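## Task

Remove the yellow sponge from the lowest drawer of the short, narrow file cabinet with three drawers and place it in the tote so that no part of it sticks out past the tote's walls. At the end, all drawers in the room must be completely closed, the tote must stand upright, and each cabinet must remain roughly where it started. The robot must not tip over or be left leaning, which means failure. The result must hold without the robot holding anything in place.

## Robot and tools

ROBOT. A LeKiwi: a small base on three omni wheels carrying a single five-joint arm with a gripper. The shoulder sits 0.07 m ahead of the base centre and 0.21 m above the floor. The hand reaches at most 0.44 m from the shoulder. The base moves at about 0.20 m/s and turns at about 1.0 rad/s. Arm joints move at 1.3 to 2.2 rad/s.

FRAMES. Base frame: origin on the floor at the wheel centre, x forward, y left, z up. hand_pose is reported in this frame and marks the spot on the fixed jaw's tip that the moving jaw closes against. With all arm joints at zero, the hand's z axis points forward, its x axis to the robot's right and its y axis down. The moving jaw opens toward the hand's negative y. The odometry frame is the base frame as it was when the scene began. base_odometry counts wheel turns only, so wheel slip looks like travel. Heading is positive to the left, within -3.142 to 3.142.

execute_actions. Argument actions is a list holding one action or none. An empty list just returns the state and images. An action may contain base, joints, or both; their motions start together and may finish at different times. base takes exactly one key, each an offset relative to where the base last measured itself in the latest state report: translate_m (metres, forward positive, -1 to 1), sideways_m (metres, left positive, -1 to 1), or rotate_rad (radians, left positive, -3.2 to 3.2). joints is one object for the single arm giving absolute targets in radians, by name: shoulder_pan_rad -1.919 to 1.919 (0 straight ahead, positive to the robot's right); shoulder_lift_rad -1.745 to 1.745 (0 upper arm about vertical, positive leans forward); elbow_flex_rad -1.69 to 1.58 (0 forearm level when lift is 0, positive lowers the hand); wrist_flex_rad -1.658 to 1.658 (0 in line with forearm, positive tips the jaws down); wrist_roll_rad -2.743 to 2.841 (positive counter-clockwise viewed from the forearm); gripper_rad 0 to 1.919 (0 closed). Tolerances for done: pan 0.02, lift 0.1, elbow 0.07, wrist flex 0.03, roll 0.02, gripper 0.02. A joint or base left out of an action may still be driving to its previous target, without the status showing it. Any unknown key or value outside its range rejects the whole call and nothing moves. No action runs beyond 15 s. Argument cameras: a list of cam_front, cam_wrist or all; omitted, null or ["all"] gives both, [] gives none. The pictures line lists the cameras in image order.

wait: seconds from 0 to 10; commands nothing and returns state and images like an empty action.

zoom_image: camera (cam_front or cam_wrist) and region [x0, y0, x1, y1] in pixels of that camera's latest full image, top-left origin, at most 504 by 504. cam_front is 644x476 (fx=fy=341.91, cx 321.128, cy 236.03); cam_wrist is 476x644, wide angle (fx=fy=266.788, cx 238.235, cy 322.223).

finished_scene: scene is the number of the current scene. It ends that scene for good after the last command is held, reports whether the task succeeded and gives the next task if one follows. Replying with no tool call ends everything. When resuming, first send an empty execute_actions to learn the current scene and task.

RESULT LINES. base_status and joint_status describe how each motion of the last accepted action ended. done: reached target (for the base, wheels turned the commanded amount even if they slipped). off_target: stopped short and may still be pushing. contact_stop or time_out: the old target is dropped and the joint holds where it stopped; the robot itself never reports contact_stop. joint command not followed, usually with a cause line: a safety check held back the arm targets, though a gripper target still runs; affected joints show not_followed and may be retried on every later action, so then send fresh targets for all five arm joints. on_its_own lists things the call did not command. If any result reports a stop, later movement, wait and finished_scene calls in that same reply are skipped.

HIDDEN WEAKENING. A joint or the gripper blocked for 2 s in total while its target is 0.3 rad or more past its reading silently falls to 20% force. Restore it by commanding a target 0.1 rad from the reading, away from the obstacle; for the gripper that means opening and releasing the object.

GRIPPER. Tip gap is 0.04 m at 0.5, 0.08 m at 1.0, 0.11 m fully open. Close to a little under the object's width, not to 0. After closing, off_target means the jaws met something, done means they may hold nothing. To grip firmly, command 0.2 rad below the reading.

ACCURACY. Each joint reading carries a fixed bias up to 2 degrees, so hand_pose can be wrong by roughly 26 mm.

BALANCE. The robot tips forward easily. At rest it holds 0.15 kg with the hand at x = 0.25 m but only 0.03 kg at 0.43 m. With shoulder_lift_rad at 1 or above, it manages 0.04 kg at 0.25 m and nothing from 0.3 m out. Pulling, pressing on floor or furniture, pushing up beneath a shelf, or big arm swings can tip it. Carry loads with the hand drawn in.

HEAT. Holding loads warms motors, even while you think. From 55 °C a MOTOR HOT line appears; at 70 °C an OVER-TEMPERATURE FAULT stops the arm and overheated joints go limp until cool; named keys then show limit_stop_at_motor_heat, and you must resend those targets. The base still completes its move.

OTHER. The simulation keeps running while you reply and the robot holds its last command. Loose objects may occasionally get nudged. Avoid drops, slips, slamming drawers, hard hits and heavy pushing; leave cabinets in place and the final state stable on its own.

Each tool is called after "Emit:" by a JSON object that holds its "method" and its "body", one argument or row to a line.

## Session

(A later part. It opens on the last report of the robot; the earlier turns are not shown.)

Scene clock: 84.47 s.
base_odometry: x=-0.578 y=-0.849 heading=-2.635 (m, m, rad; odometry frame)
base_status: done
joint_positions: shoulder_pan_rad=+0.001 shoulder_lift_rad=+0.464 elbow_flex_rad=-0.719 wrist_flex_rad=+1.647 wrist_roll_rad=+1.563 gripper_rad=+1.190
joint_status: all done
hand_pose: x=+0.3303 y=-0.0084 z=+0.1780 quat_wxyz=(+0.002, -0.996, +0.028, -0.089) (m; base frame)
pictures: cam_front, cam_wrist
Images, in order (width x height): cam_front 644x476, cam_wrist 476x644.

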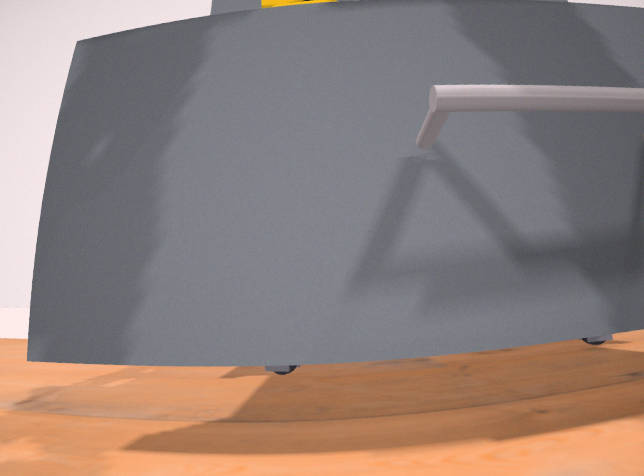

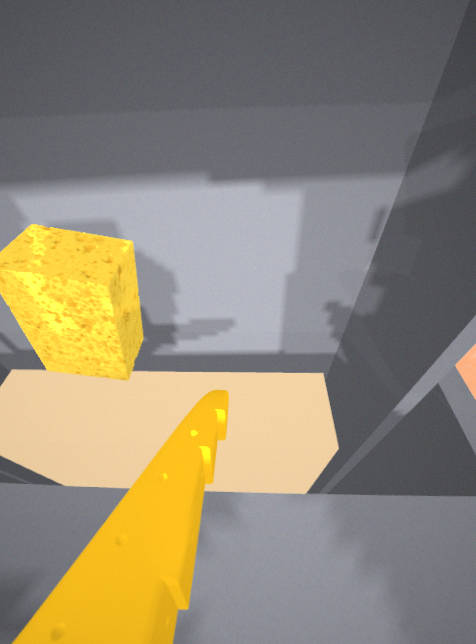

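Emit:
{"method": "execute_actions", "body": {
  "actions": [
    {"base":{"sideways_m":-0.105}}
  ]
}}

Emit:
{"method": "execute_actions", "body": {
  "actions": [
    {"joints":{"shoulder_lift_rad":0.62,"elbow_flex_rad":-0.65,"wrist_flex_rad":1.6}}
  ]
}}

Scene clock: 92.83 s.
base_odometry: x=-0.629 y=-0.758 heading=-2.634 (m, m, rad; odometry frame)
base_status: done
joint_positions: shoulder_pan_rad=+0.001 shoulder_lift_rad=+0.464 elbow_flex_rad=-0.720 wrist_flex_rad=+1.647 wrist_roll_rad=+1.563 gripper_rad=+1.190
joint_status: not commanded
hand_pose: x=+0.3305 y=-0.0084 z=+0.1782 quat_wxyz=(+0.002, -0.996, +0.028, -0.090) (m; base frame)
pictures: cam_front, cam_wrist
Images, in order (width x height): cam_front 644x476, cam_wrist 476x644.

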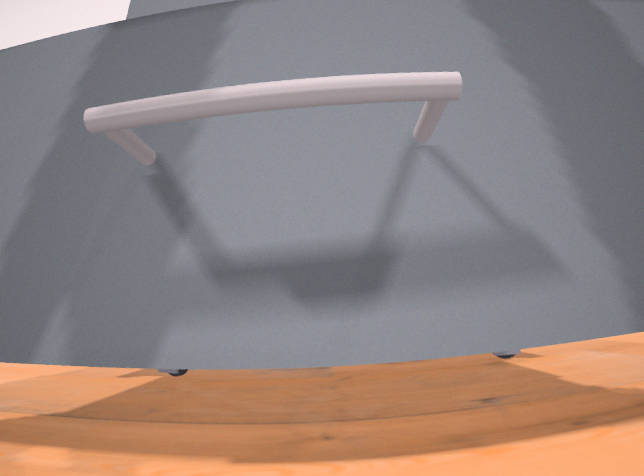

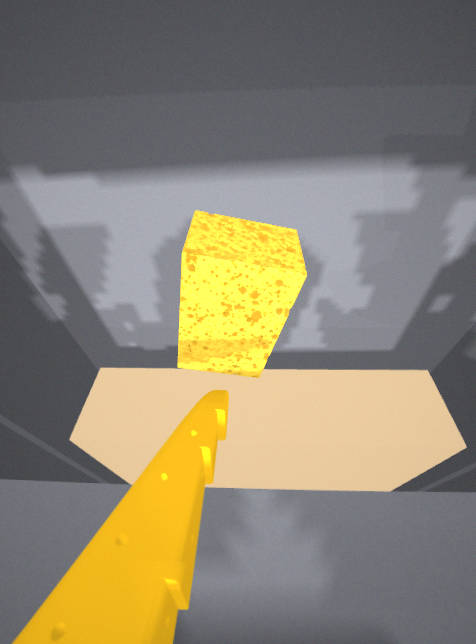

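Scene clock: 93.50 s.
base_odometry: x=-0.629 y=-0.758 heading=-2.634 (m, m, rad; odometry frame)
base_status: not commanded
joint_positions: shoulder_pan_rad=+0.001 shoulder_lift_rad=+0.636 elbow_flex_rad=-0.645 wrist_flex_rad=+1.606 wrist_roll_rad=+1.563 gripper_rad=+1.190
joint_status: all done
hand_pose: x=+0.3173 y=-0.0084 z=+0.1288 quat_wxyz=(+0.000, -1.000, +0.029, +0.013) (m; base frame)
pictures: cam_front, cam_wrist
Images, in order (width x height): cam_front 644x476, cam_wrist 476x644.

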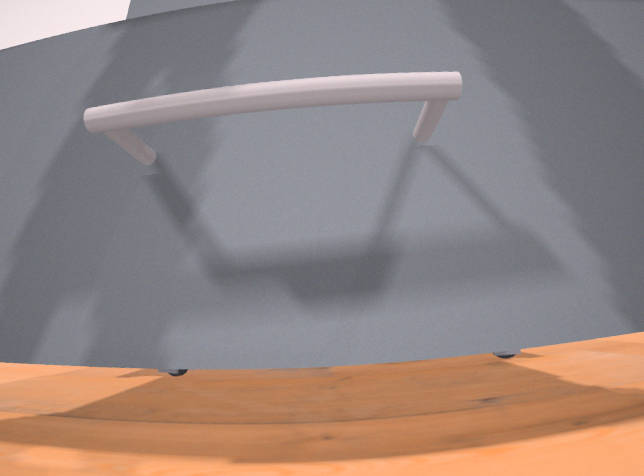

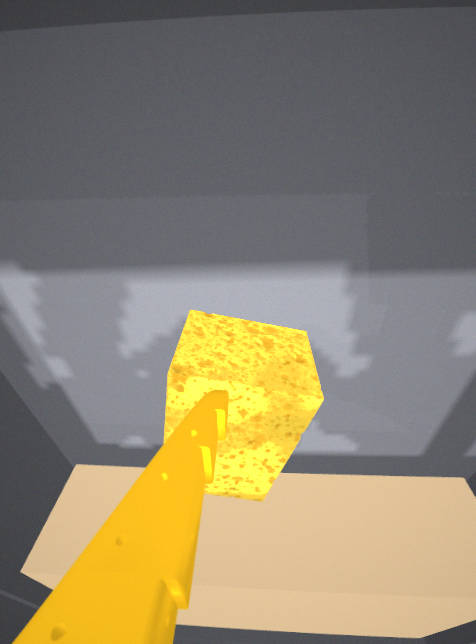

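Emit:
{"method": "execute_actions", "body": {
  "actions": [
    {"base":{"sideways_m":-0.035}}
  ]
}}

Emit:
{"method": "execute_actions", "body": {
  "actions": [
    {"joints":{"shoulder_lift_rad":0.78,"elbow_flex_rad":-0.65,"wrist_flex_rad":1.45}}
  ]
}}

Scene clock: 96.97 s.
base_odometry: x=-0.646 y=-0.728 heading=-2.632 (m, m, rad; odometry frame)
base_status: done
joint_positions: shoulder_pan_rad=+0.001 shoulder_lift_rad=+0.636 elbow_flex_rad=-0.645 wrist_flex_rad=+1.606 wrist_roll_rad=+1.563 gripper_rad=+1.190
joint_status: not commanded
hand_pose: x=+0.3173 y=-0.0084 z=+0.1288 quat_wxyz=(+0.000, -1.000, +0.029, +0.013) (m; base frame)
pictures: cam_front, cam_wrist
Images, in order (width x height): cam_front 644x476, cam_wrist 476x644.

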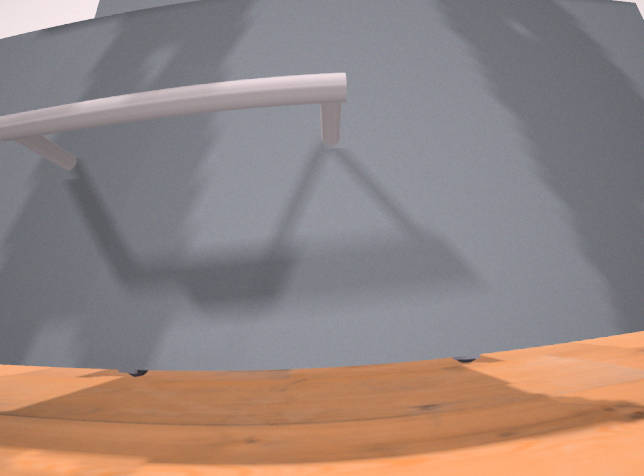

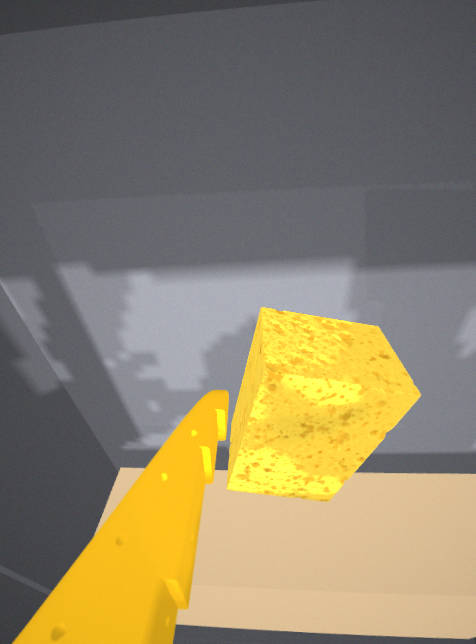

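Scene clock: 97.73 s.
base_odometry: x=-0.646 y=-0.728 heading=-2.632 (m, m, rad; odometry frame)
base_status: not commanded
joint_positions: shoulder_pan_rad=+0.001 shoulder_lift_rad=+0.797 elbow_flex_rad=-0.645 wrist_flex_rad=+1.457 wrist_roll_rad=+1.563 gripper_rad=+1.190
joint_status: all done
hand_pose: x=+0.3253 y=-0.0084 z=+0.0918 quat_wxyz=(-0.001, -0.999, +0.029, +0.019) (m; base frame)
pictures: cam_front, cam_wrist
Images, in order (width x height): cam_front 644x476, cam_wrist 476x644.

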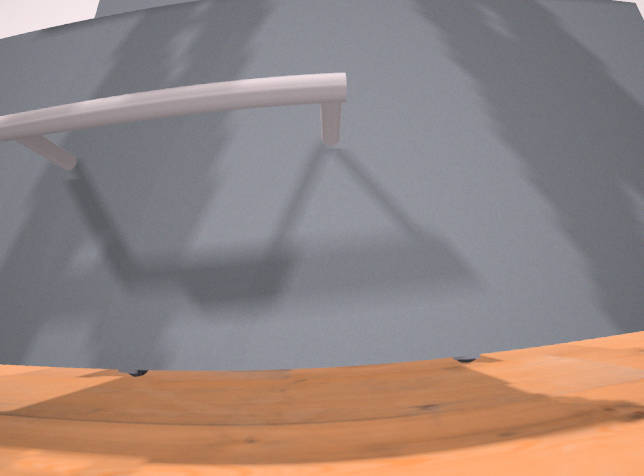

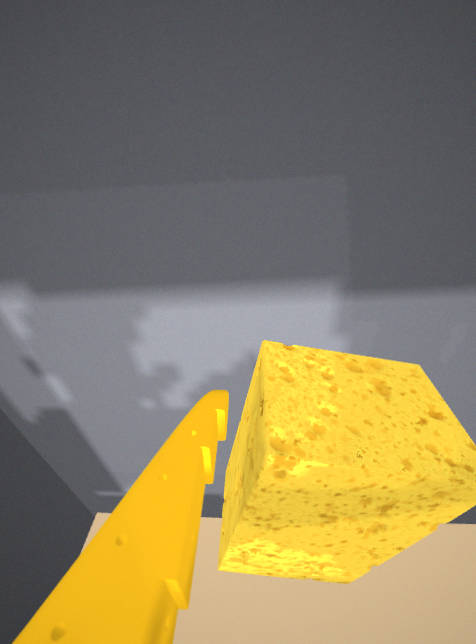

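Emit:
{"method": "execute_actions", "body": {
  "actions": [
    {"base":{"translate_m":0.025}}
  ]
}}

Emit:
{"method": "execute_actions", "body": {
  "actions": [
    {"joints":{"gripper_rad":0.45}}
  ]
}}

Scene clock: 101.23 s.
base_odometry: x=-0.667 y=-0.740 heading=-2.632 (m, m, rad; odometry frame)
base_status: done
joint_positions: shoulder_pan_rad=+0.001 shoulder_lift_rad=+0.808 elbow_flex_rad=-0.636 wrist_flex_rad=+1.455 wrist_roll_rad=+1.563 gripper_rad=+1.190
joint_status: not commanded
hand_pose: x=+0.3226 y=-0.0084 z=+0.0882 quat_wxyz=(-0.001, -0.999, +0.029, +0.028) (m; base frame)
pictures: cam_front, cam_wrist
Images, in order (width x height): cam_front 644x476, cam_wrist 476x644.

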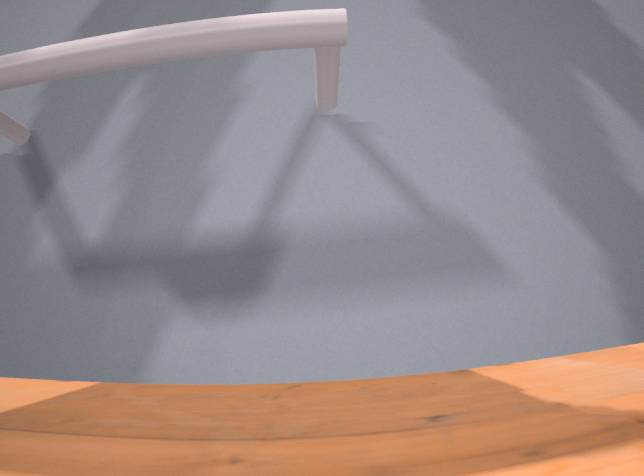

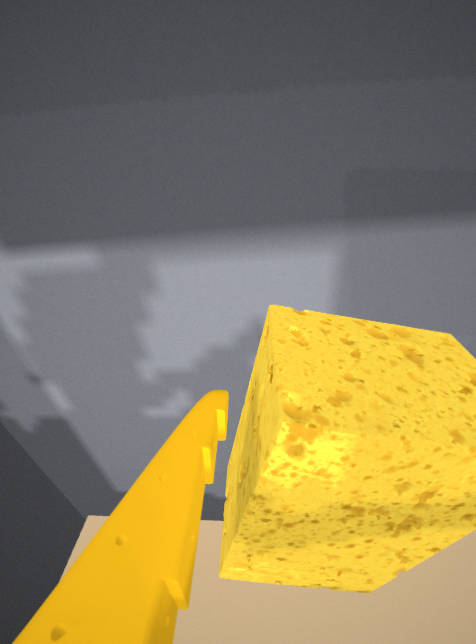

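Scene clock: 102.13 s.
base_odometry: x=-0.667 y=-0.740 heading=-2.632 (m, m, rad; odometry frame)
base_status: not commanded
joint_positions: shoulder_pan_rad=+0.001 shoulder_lift_rad=+0.808 elbow_flex_rad=-0.636 wrist_flex_rad=+1.455 wrist_roll_rad=+1.565 gripper_rad=+0.736
joint_status: gripper_rad off_target (ended at +0.736, target +0.450)
hand_pose: x=+0.3227 y=-0.0084 z=+0.0882 quat_wxyz=(-0.001, -0.999, +0.028, +0.028) (m; base frame)
pictures: cam_front, cam_wrist
Images, in order (width x height): cam_front 644x476, cam_wrist 476x644.

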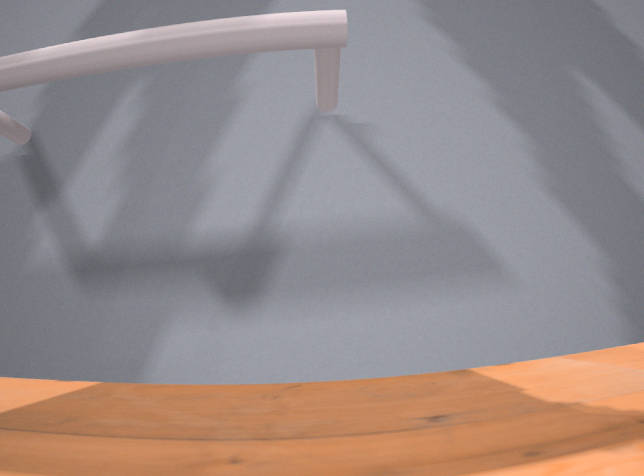

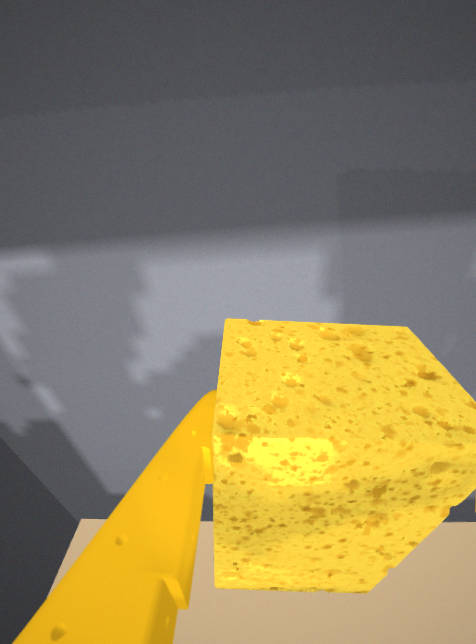

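Gripped. Back slightly, lift.

Emit:
{"method": "execute_actions", "body": {
  "actions": [
    {"base":{"translate_m":-0.03},"joints":{"gripper_rad":0.53}}
  ],
  "cameras": []
}}

Emit:
{"method": "execute_actions", "body": {
  "actions": [
    {"joints":{"shoulder_lift_rad":0.0,"elbow_flex_rad":-0.7,"wrist_flex_rad":1.6}}
  ]
}}

Emit:
{"method": "execute_actions", "body": {
  "actions": [
    {"base":{"translate_m":-0.25},"joints":{"shoulder_lift_rad":-0.5,"elbow_flex_rad":-0.3}}
  ]
}}

Scene clock: 105.53 s.
base_odometry: x=-0.641 y=-0.726 heading=-2.632 (m, m, rad; odometry frame)
base_status: done
joint_positions: shoulder_pan_rad=+0.001 shoulder_lift_rad=+0.808 elbow_flex_rad=-0.648 wrist_flex_rad=+1.446 wrist_roll_rad=+1.565 gripper_rad=+0.723
joint_status: gripper_rad off_target (ended at +0.723, target +0.530)
hand_pose: x=+0.3263 y=-0.0084 z=+0.0897 quat_wxyz=(+0.000, -0.999, +0.028, +0.017) (m; base frame)
pictures: none
No camera images: the call's "cameras" was empty. Leave "cameras" out to get every camera's image.

Scene clock: 106.77 s.
base_odometry: x=-0.641 y=-0.726 heading=-2.632 (m, m, rad; odometry frame)
base_status: not commanded
joint_positions: shoulder_pan_rad=+0.001 shoulder_lift_rad=+0.033 elbow_flex_rad=-0.676 wrist_flex_rad=+1.604 wrist_roll_rad=+1.565 gripper_rad=+0.540
joint_status: all done
on_its_own: gripper_rad moved -0.183 to your old target +0.530
hand_pose: x=+0.3257 y=-0.0084 z=+0.2737 quat_wxyz=(+0.008, -0.954, +0.027, -0.300) (m; base frame)
pictures: cam_front, cam_wrist
Images, in order (width x height): cam_front 644x476, cam_wrist 476x644.

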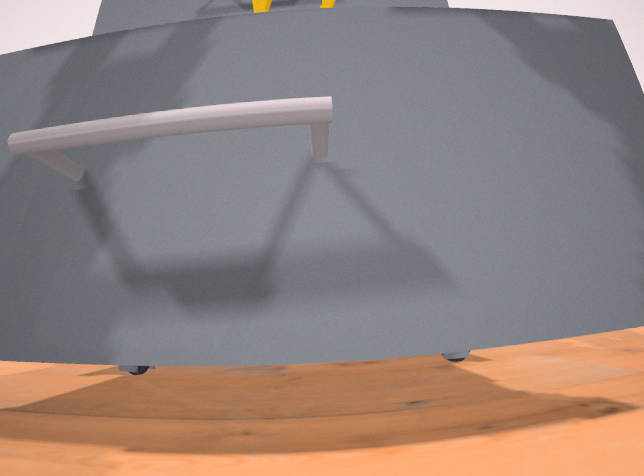

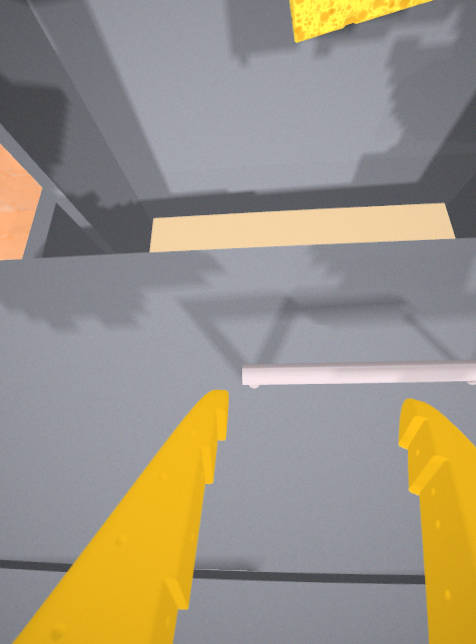

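Scene clock: 109.00 s.
base_odometry: x=-0.423 y=-0.604 heading=-2.632 (m, m, rad; odometry frame)
base_status: done
joint_positions: shoulder_pan_rad=+0.001 shoulder_lift_rad=-0.476 elbow_flex_rad=-0.299 wrist_flex_rad=+1.604 wrist_roll_rad=+1.565 gripper_rad=+0.540
joint_status: all done
hand_pose: x=+0.2717 y=-0.0083 z=+0.3013 quat_wxyz=(+0.010, -0.932, +0.026, -0.362) (m; base frame)
pictures: cam_front, cam_wrist
Images, in order (width x height): cam_front 644x476, cam_wrist 476x644.

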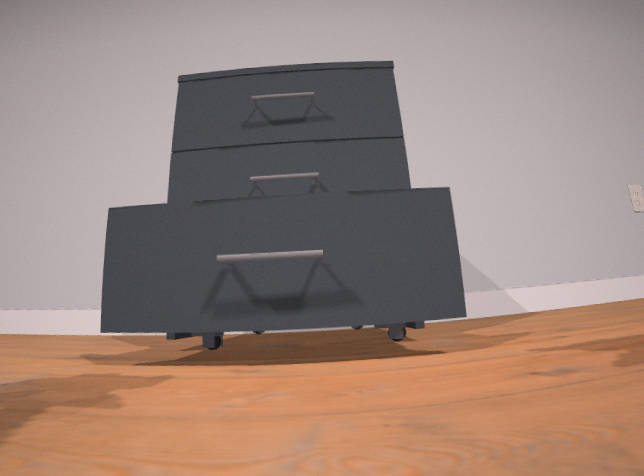

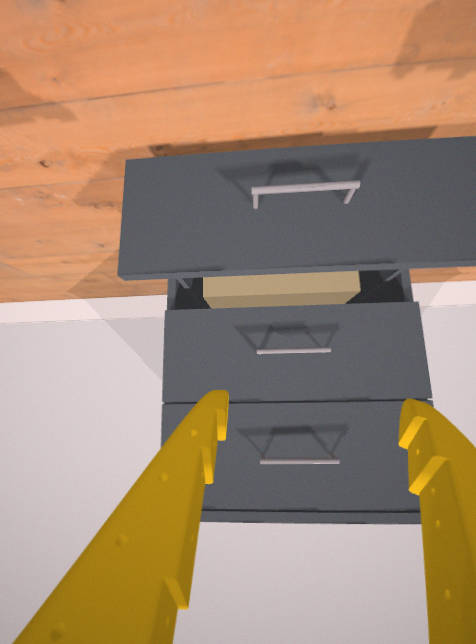

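Emit:
{"method": "execute_actions", "body": {
  "actions": [
    {"base":{"translate_m":0.25},"joints":{"shoulder_lift_rad":0.0,"elbow_flex_rad":-0.7,"gripper_rad":1.3}}
  ],
  "cameras": []
}}

Emit:
{"method": "execute_actions", "body": {
  "actions": [
    {"joints":{"shoulder_lift_rad":0.5,"elbow_flex_rad":-0.7,"wrist_flex_rad":1.65}}
  ]
}}

Scene clock: 113.17 s.
base_odometry: x=-0.641 y=-0.726 heading=-2.632 (m, m, rad; odometry frame)
base_status: done
joint_positions: shoulder_pan_rad=+0.001 shoulder_lift_rad=+0.004 elbow_flex_rad=-0.671 wrist_flex_rad=+1.604 wrist_roll_rad=+1.565 gripper_rad=+1.290
joint_status: all done
hand_pose: x=+0.3235 y=-0.0084 z=+0.2794 quat_wxyz=(+0.008, -0.950, +0.026, -0.312) (m; base frame)
pictures: none
No camera images: the call's "cameras" was empty. Leave "cameras" out to get every camera's image.

Scene clock: 114.03 s.
base_odometry: x=-0.641 y=-0.726 heading=-2.632 (m, m, rad; odometry frame)
base_status: not commanded
joint_positions: shoulder_pan_rad=+0.001 shoulder_lift_rad=+0.515 elbow_flex_rad=-0.674 wrist_flex_rad=+1.646 wrist_roll_rad=+1.565 gripper_rad=+1.290
joint_status: all done
hand_pose: x=+0.3229 y=-0.0084 z=+0.1597 quat_wxyz=(+0.001, -0.999, +0.028, -0.042) (m; base frame)
pictures: cam_front, cam_wrist
Images, in order (width x height): cam_front 644x476, cam_wrist 476x644.

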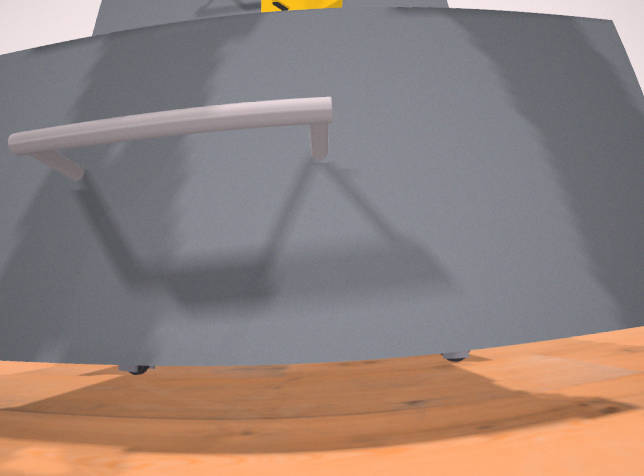

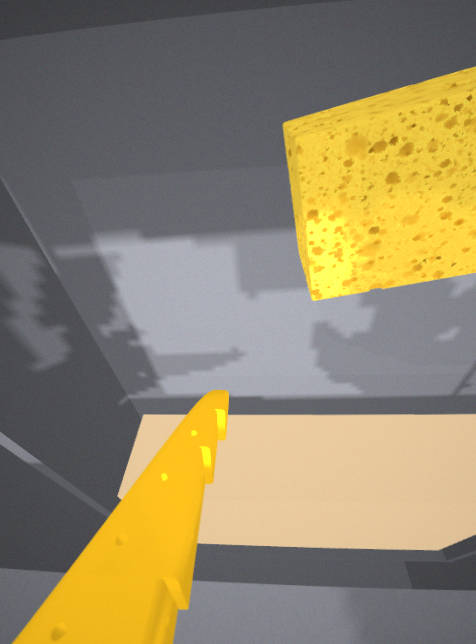

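Emit:
{"method": "execute_actions", "body": {
  "actions": [
    {"base":{"sideways_m":0.09},"joints":{"wrist_roll_rad":0.0}}
  ]
}}

Scene clock: 117.53 s.
base_odometry: x=-0.597 y=-0.804 heading=-2.632 (m, m, rad; odometry frame)
base_status: done
joint_positions: shoulder_pan_rad=-0.017 shoulder_lift_rad=+0.517 elbow_flex_rad=-0.673 wrist_flex_rad=+1.673 wrist_roll_rad=+0.019 gripper_rad=+1.290
joint_status: all done
hand_pose: x=+0.3105 y=+0.0040 z=+0.1584 quat_wxyz=(+0.020, -0.702, +0.711, -0.019) (m; base frame)
pictures: cam_front, cam_wrist
Images, in order (width x height): cam_front 644x476, cam_wrist 476x644.

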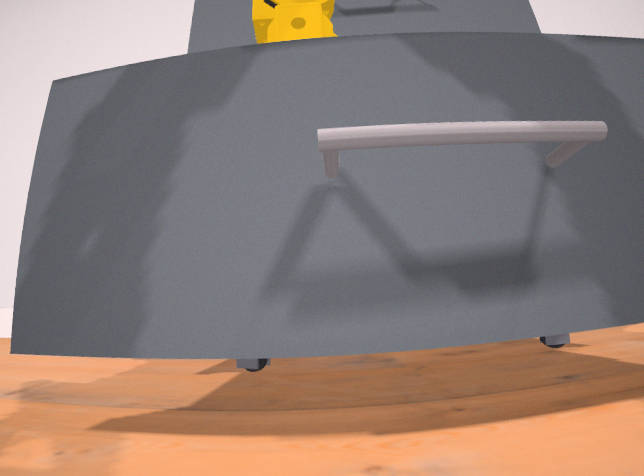

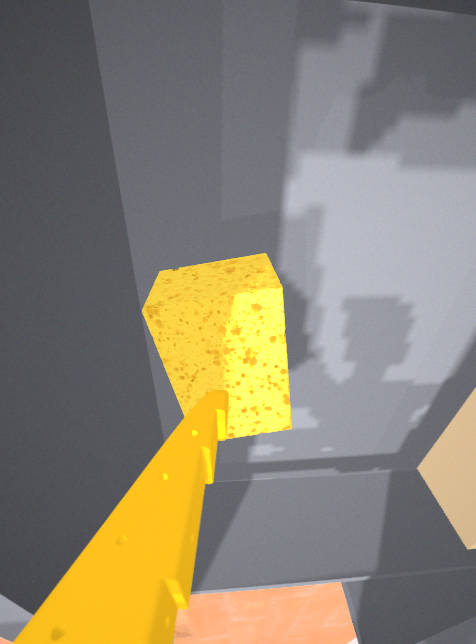

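Emit:
{"method": "execute_actions", "body": {
  "actions": [
    {"base":{"sideways_m":0.035},"joints":{"gripper_rad":1.0}}
  ],
  "cameras": []
}}

Emit:
{"method": "execute_actions", "body": {
  "actions": [
    {"base":{"translate_m":-0.03}}
  ],
  "cameras": []
}}

Emit:
{"method": "execute_actions", "body": {
  "actions": [
    {"joints":{"shoulder_lift_rad":0.64,"elbow_flex_rad":-0.65,"wrist_flex_rad":1.6}}
  ]
}}

Scene clock: 121.40 s.
base_odometry: x=-0.580 y=-0.834 heading=-2.633 (m, m, rad; odometry frame)
base_status: done
joint_positions: shoulder_pan_rad=-0.008 shoulder_lift_rad=+0.517 elbow_flex_rad=-0.673 wrist_flex_rad=+1.658 wrist_roll_rad=+0.006 gripper_rad=+1.010
joint_status: all done
hand_pose: x=+0.3130 y=+0.0019 z=+0.1584 quat_wxyz=(+0.025, -0.695, +0.719, -0.024) (m; base frame)
pictures: none
No camera images: the call's "cameras" was empty. Leave "cameras" out to get every camera's image.

Scene clock: 122.33 s.
base_odometry: x=-0.555 y=-0.819 heading=-2.633 (m, m, rad; odometry frame)
base_status: done
joint_positions: shoulder_pan_rad=-0.008 shoulder_lift_rad=+0.517 elbow_flex_rad=-0.673 wrist_flex_rad=+1.656 wrist_roll_rad=+0.006 gripper_rad=+1.010
joint_status: not commanded
hand_pose: x=+0.3133 y=+0.0019 z=+0.1584 quat_wxyz=(+0.026, -0.694, +0.719, -0.024) (m; base frame)
pictures: none
No camera images: the call's "cameras" was empty. Leave "cameras" out to get every camera's image.

Scene clock: 123.10 s.
base_odometry: x=-0.555 y=-0.819 heading=-2.633 (m, m, rad; odometry frame)
base_status: not commanded
joint_positions: shoulder_pan_rad=-0.008 shoulder_lift_rad=+0.656 elbow_flex_rad=-0.647 wrist_flex_rad=+1.598 wrist_roll_rad=+0.006 gripper_rad=+1.010
joint_status: all done
hand_pose: x=+0.3094 y=+0.0019 z=+0.1248 quat_wxyz=(-0.013, -0.695, +0.719, +0.013) (m; base frame)
pictures: cam_front, cam_wrist
Images, in order (width x height): cam_front 644x476, cam_wrist 476x644.

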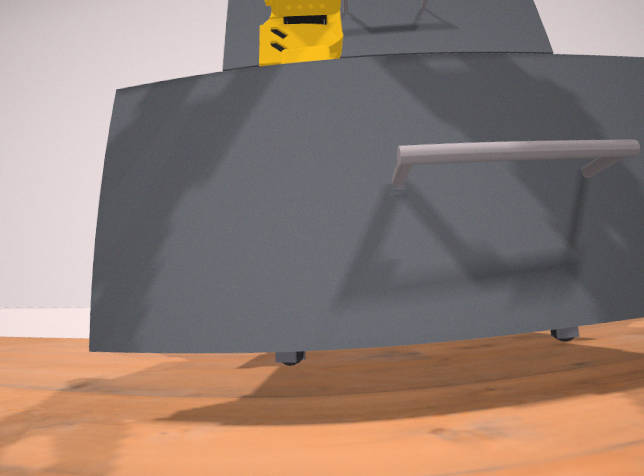

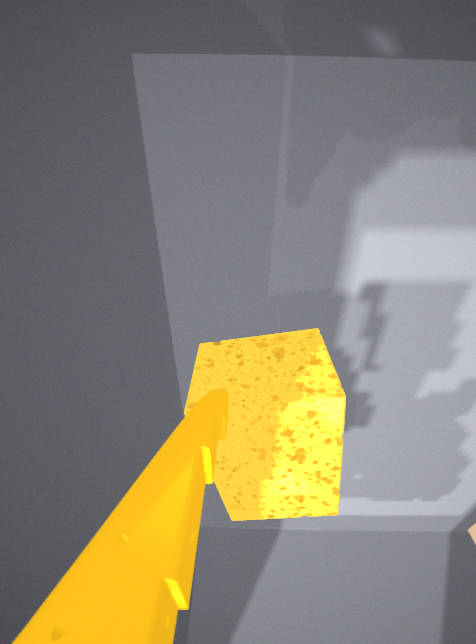

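Emit:
{"method": "execute_actions", "body": {
  "actions": [
    {"base":{"translate_m":-0.022}}
  ],
  "cameras": []
}}

Emit:
{"method": "execute_actions", "body": {
  "actions": [
    {"joints":{"shoulder_lift_rad":0.82,"elbow_flex_rad":-0.6,"wrist_flex_rad":1.38}}
  ]
}}

Emit:
{"method": "execute_actions", "body": {
  "actions": [
    {"joints":{"gripper_rad":0.4}}
  ]
}}

Scene clock: 126.60 s.
base_odometry: x=-0.536 y=-0.809 heading=-2.633 (m, m, rad; odometry frame)
base_status: done
joint_positions: shoulder_pan_rad=-0.006 shoulder_lift_rad=+0.656 elbow_flex_rad=-0.648 wrist_flex_rad=+1.596 wrist_roll_rad=+0.005 gripper_rad=+1.010
joint_status: not commanded
hand_pose: x=+0.3099 y=+0.0015 z=+0.1250 quat_wxyz=(-0.012, -0.694, +0.720, +0.012) (m; base frame)
pictures: none
No camera images: the call's "cameras" was empty. Leave "cameras" out to get every camera's image.

Scene clock: 127.43 s.
base_odometry: x=-0.536 y=-0.809 heading=-2.633 (m, m, rad; odometry frame)
base_status: not commanded
joint_positions: shoulder_pan_rad=-0.006 shoulder_lift_rad=+0.839 elbow_flex_rad=-0.596 wrist_flex_rad=+1.386 wrist_roll_rad=+0.005 gripper_rad=+1.010
joint_status: all done
hand_pose: x=+0.3148 y=+0.0015 z=+0.0762 quat_wxyz=(-0.021, -0.694, +0.720, +0.020) (m; base frame)
pictures: cam_front, cam_wrist
Images, in order (width x height): cam_front 644x476, cam_wrist 476x644.

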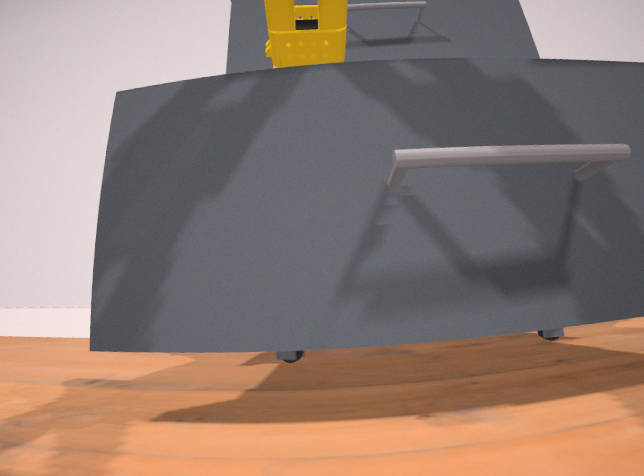

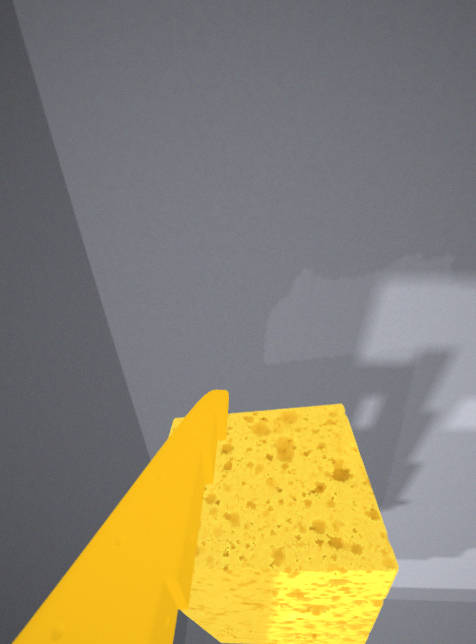

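Scene clock: 128.27 s.
base_odometry: x=-0.536 y=-0.809 heading=-2.633 (m, m, rad; odometry frame)
base_status: not commanded
joint_positions: shoulder_pan_rad=-0.006 shoulder_lift_rad=+0.839 elbow_flex_rad=-0.596 wrist_flex_rad=+1.386 wrist_roll_rad=+0.005 gripper_rad=+0.412
joint_status: all done
hand_pose: x=+0.3148 y=+0.0015 z=+0.0762 quat_wxyz=(-0.021, -0.694, +0.720, +0.020) (m; base frame)
pictures: cam_front, cam_wrist
Images, in order (width x height): cam_front 644x476, cam_wrist 476x644.

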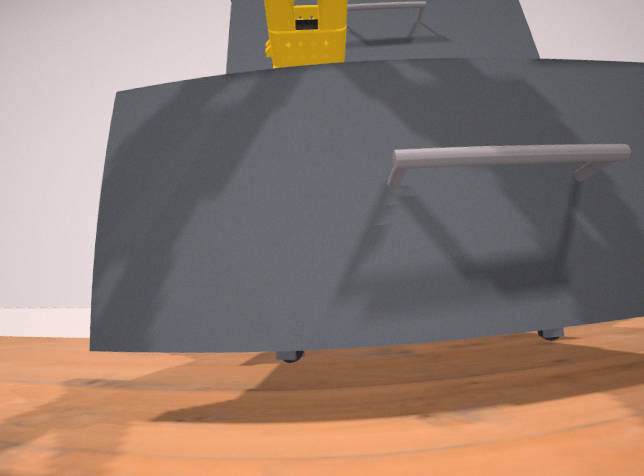

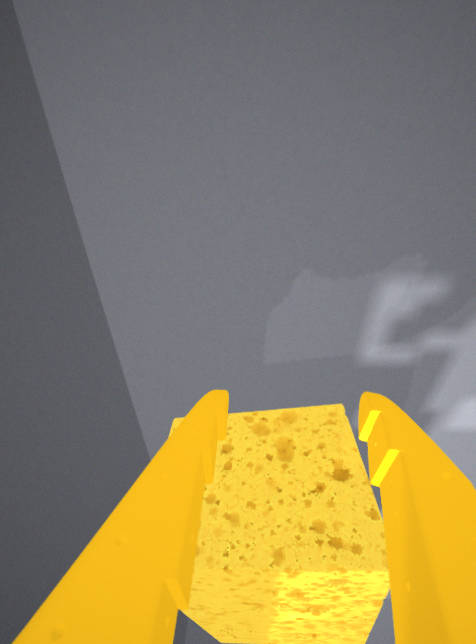

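Emit:
{"method": "execute_actions", "body": {
  "actions": [
    {"joints":{"gripper_rad":1.0,"shoulder_lift_rad":0.6,"elbow_flex_rad":-0.65,"wrist_flex_rad":1.6}}
  ],
  "cameras": []
}}

Emit:
{"method": "execute_actions", "body": {
  "actions": [
    {"base":{"sideways_m":-0.04}}
  ]
}}

Scene clock: 133.30 s.
base_odometry: x=-0.536 y=-0.809 heading=-2.633 (m, m, rad; odometry frame)
base_status: not commanded
joint_positions: shoulder_pan_rad=-0.006 shoulder_lift_rad=+0.659 elbow_flex_rad=-0.624 wrist_flex_rad=+1.587 wrist_roll_rad=+0.005 gripper_rad=+0.988
joint_status: all done
hand_pose: x=+0.3073 y=+0.0015 z=+0.1213 quat_wxyz=(-0.019, -0.694, +0.720, +0.018) (m; base frame)
pictures: none
No camera images: the call's "cameras" was empty. Leave "cameras" out to get every camera's image.

Scene clock: 134.33 s.
base_odometry: x=-0.555 y=-0.775 heading=-2.631 (m, m, rad; odometry frame)
base_status: done
joint_positions: shoulder_pan_rad=-0.006 shoulder_lift_rad=+0.659 elbow_flex_rad=-0.624 wrist_flex_rad=+1.595 wrist_roll_rad=+0.005 gripper_rad=+0.990
joint_status: not commanded
hand_pose: x=+0.3060 y=+0.0015 z=+0.1214 quat_wxyz=(-0.022, -0.694, +0.720, +0.021) (m; base frame)
pictures: cam_front, cam_wrist
Images, in order (width x height): cam_front 644x476, cam_wrist 476x644.

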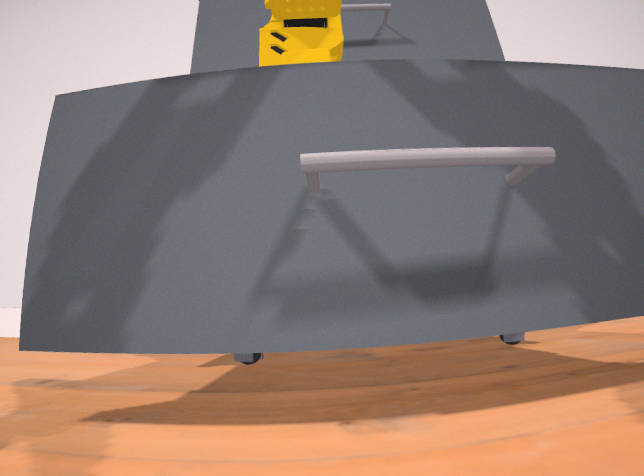

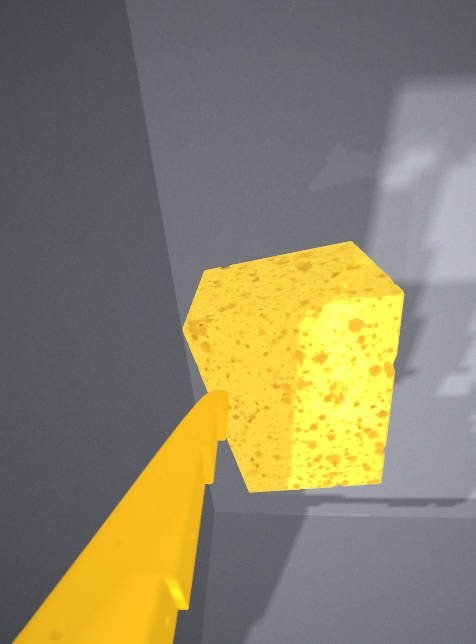

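Emit:
{"method": "execute_actions", "body": {
  "actions": [
    {"joints":{"shoulder_lift_rad":0.82,"elbow_flex_rad":-0.6,"wrist_flex_rad":1.42}}
  ]
}}

Emit:
{"method": "execute_actions", "body": {
  "actions": [
    {"joints":{"gripper_rad":0.35}}
  ]
}}

Scene clock: 138.17 s.
base_odometry: x=-0.555 y=-0.775 heading=-2.631 (m, m, rad; odometry frame)
base_status: not commanded
joint_positions: shoulder_pan_rad=-0.006 shoulder_lift_rad=+0.742 elbow_flex_rad=-0.608 wrist_flex_rad=+1.451 wrist_roll_rad=+0.005 gripper_rad=+0.990
joint_status: wrist_flex_rad off_target (ended at +1.451, target +1.420); the others done
hand_pose: x=+0.3184 y=+0.0016 z=+0.0997 quat_wxyz=(-0.005, -0.694, +0.720, +0.005) (m; base frame)
pictures: cam_front, cam_wrist
Images, in order (width x height): cam_front 644x476, cam_wrist 476x644.

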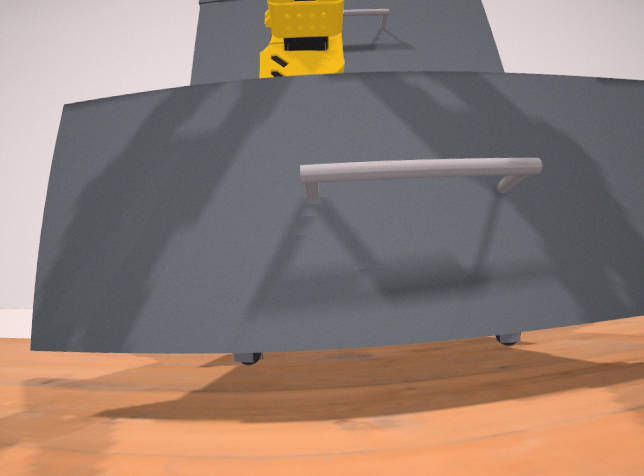

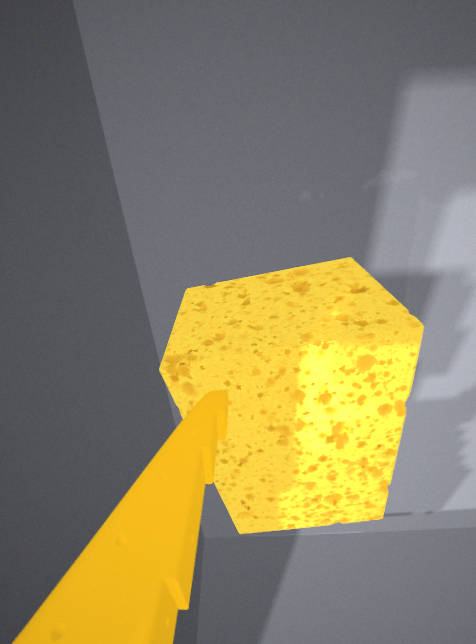

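Scene clock: 139.13 s.
base_odometry: x=-0.555 y=-0.775 heading=-2.631 (m, m, rad; odometry frame)
base_status: not commanded
joint_positions: shoulder_pan_rad=-0.006 shoulder_lift_rad=+0.742 elbow_flex_rad=-0.608 wrist_flex_rad=+1.446 wrist_roll_rad=+0.005 gripper_rad=+0.365
joint_status: all done
hand_pose: x=+0.3192 y=+0.0016 z=+0.0997 quat_wxyz=(-0.003, -0.694, +0.720, +0.003) (m; base frame)
pictures: cam_front, cam_wrist
Images, in order (width x height): cam_front 644x476, cam_wrist 476x644.

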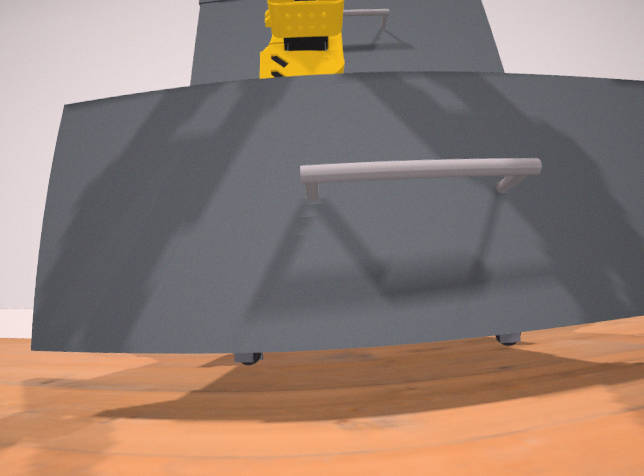

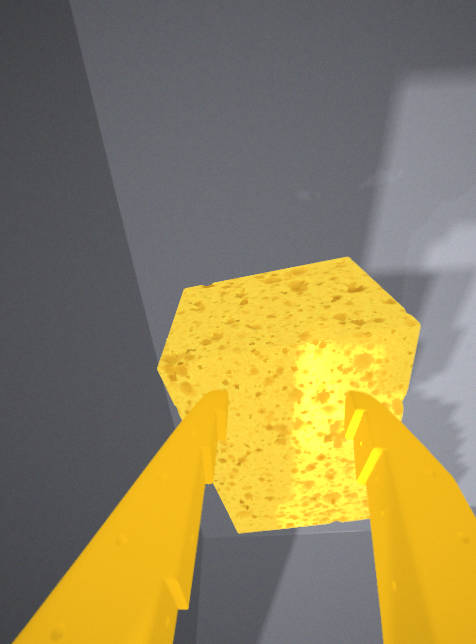

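Emit:
{"method": "execute_actions", "body": {
  "actions": [
    {"joints":{"gripper_rad":1.1,"shoulder_lift_rad":0.55,"elbow_flex_rad":-0.55,"wrist_flex_rad":1.65}}
  ],
  "cameras": []
}}

Emit:
{"method": "execute_actions", "body": {
  "actions": [
    {"joints":{"shoulder_lift_rad":0.72,"elbow_flex_rad":-0.5}}
  ]
}}

Scene clock: 143.77 s.
base_odometry: x=-0.555 y=-0.775 heading=-2.632 (m, m, rad; odometry frame)
base_status: not commanded
joint_positions: shoulder_pan_rad=-0.006 shoulder_lift_rad=+0.607 elbow_flex_rad=-0.547 wrist_flex_rad=+1.642 wrist_roll_rad=+0.005 gripper_rad=+1.089
joint_status: all done
hand_pose: x=+0.2907 y=+0.0014 z=+0.1244 quat_wxyz=(-0.048, -0.692, +0.719, +0.045) (m; base frame)
pictures: none
No camera images: the call's "cameras" was empty. Leave "cameras" out to get every camera's image.

Scene clock: 144.50 s.
base_odometry: x=-0.555 y=-0.775 heading=-2.632 (m, m, rad; odometry frame)
base_status: not commanded
joint_positions: shoulder_pan_rad=-0.006 shoulder_lift_rad=+0.734 elbow_flex_rad=-0.498 wrist_flex_rad=+1.642 wrist_roll_rad=+0.005 gripper_rad=+1.090
joint_status: all done
hand_pose: x=+0.2698 y=+0.0013 z=+0.0966 quat_wxyz=(-0.111, -0.686, +0.712, +0.106) (m; base frame)
pictures: cam_front, cam_wrist
Images, in order (width x height): cam_front 644x476, cam_wrist 476x644.

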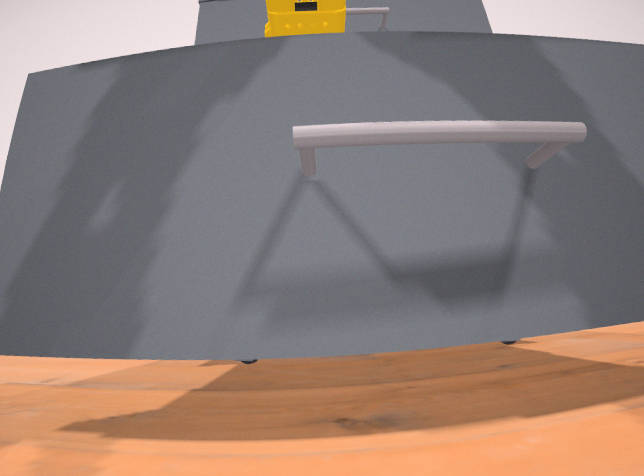

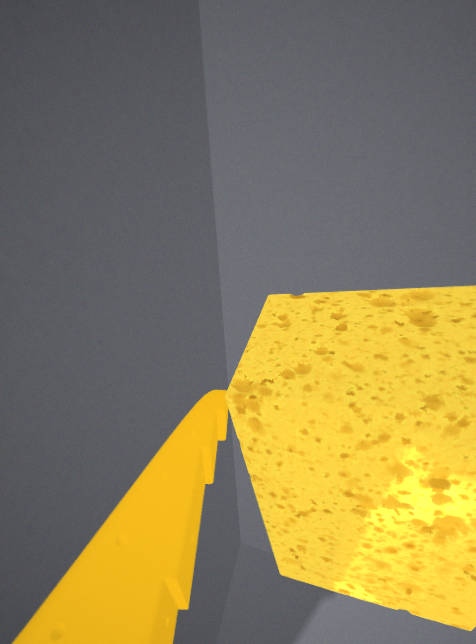

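Tip is in the gap. A bit lower, close.

Emit:
{"method": "execute_actions", "body": {
  "actions": [
    {"joints":{"shoulder_lift_rad":0.8,"elbow_flex_rad":-0.52,"wrist_flex_rad":1.6}}
  ],
  "cameras": []
}}

Emit:
{"method": "execute_actions", "body": {
  "actions": [
    {"joints":{"gripper_rad":0.45}}
  ]
}}

Scene clock: 147.37 s.
base_odometry: x=-0.555 y=-0.775 heading=-2.632 (m, m, rad; odometry frame)
base_status: not commanded
joint_positions: shoulder_pan_rad=-0.006 shoulder_lift_rad=+0.813 elbow_flex_rad=-0.500 wrist_flex_rad=+1.606 wrist_roll_rad=+0.005 gripper_rad=+1.090
joint_status: all done
hand_pose: x=+0.2662 y=+0.0012 z=+0.0812 quat_wxyz=(-0.125, -0.683, +0.709, +0.119) (m; base frame)
pictures: none
No camera images: the call's "cameras" was empty. Leave "cameras" out to get every camera's image.

Scene clock: 148.23 s.
base_odometry: x=-0.555 y=-0.775 heading=-2.632 (m, m, rad; odometry frame)
base_status: not commanded
joint_positions: shoulder_pan_rad=-0.006 shoulder_lift_rad=+0.813 elbow_flex_rad=-0.515 wrist_flex_rad=+1.601 wrist_roll_rad=+0.005 gripper_rad=+0.867
joint_status: gripper_rad off_target (ended at +0.867, target +0.450)
hand_pose: x=+0.2697 y=+0.0013 z=+0.0820 quat_wxyz=(-0.118, -0.685, +0.710, +0.113) (m; base frame)
pictures: cam_front, cam_wrist
Images, in order (width x height): cam_front 644x476, cam_wrist 476x644.

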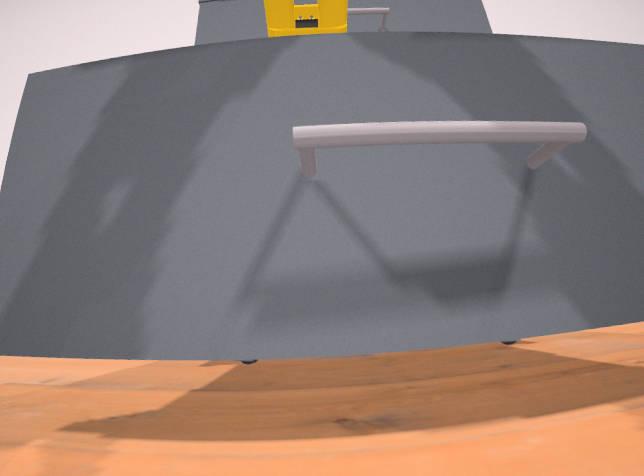

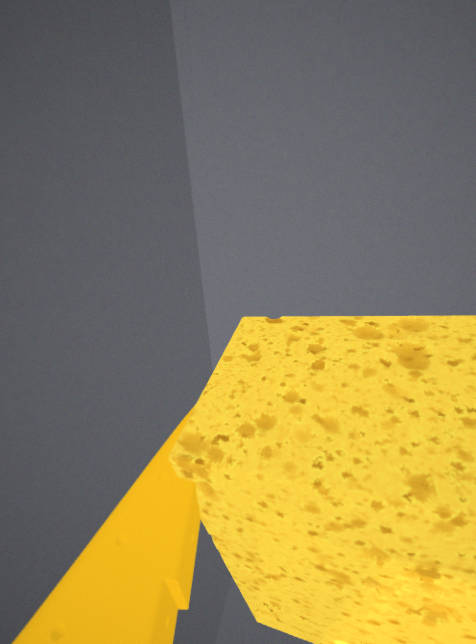

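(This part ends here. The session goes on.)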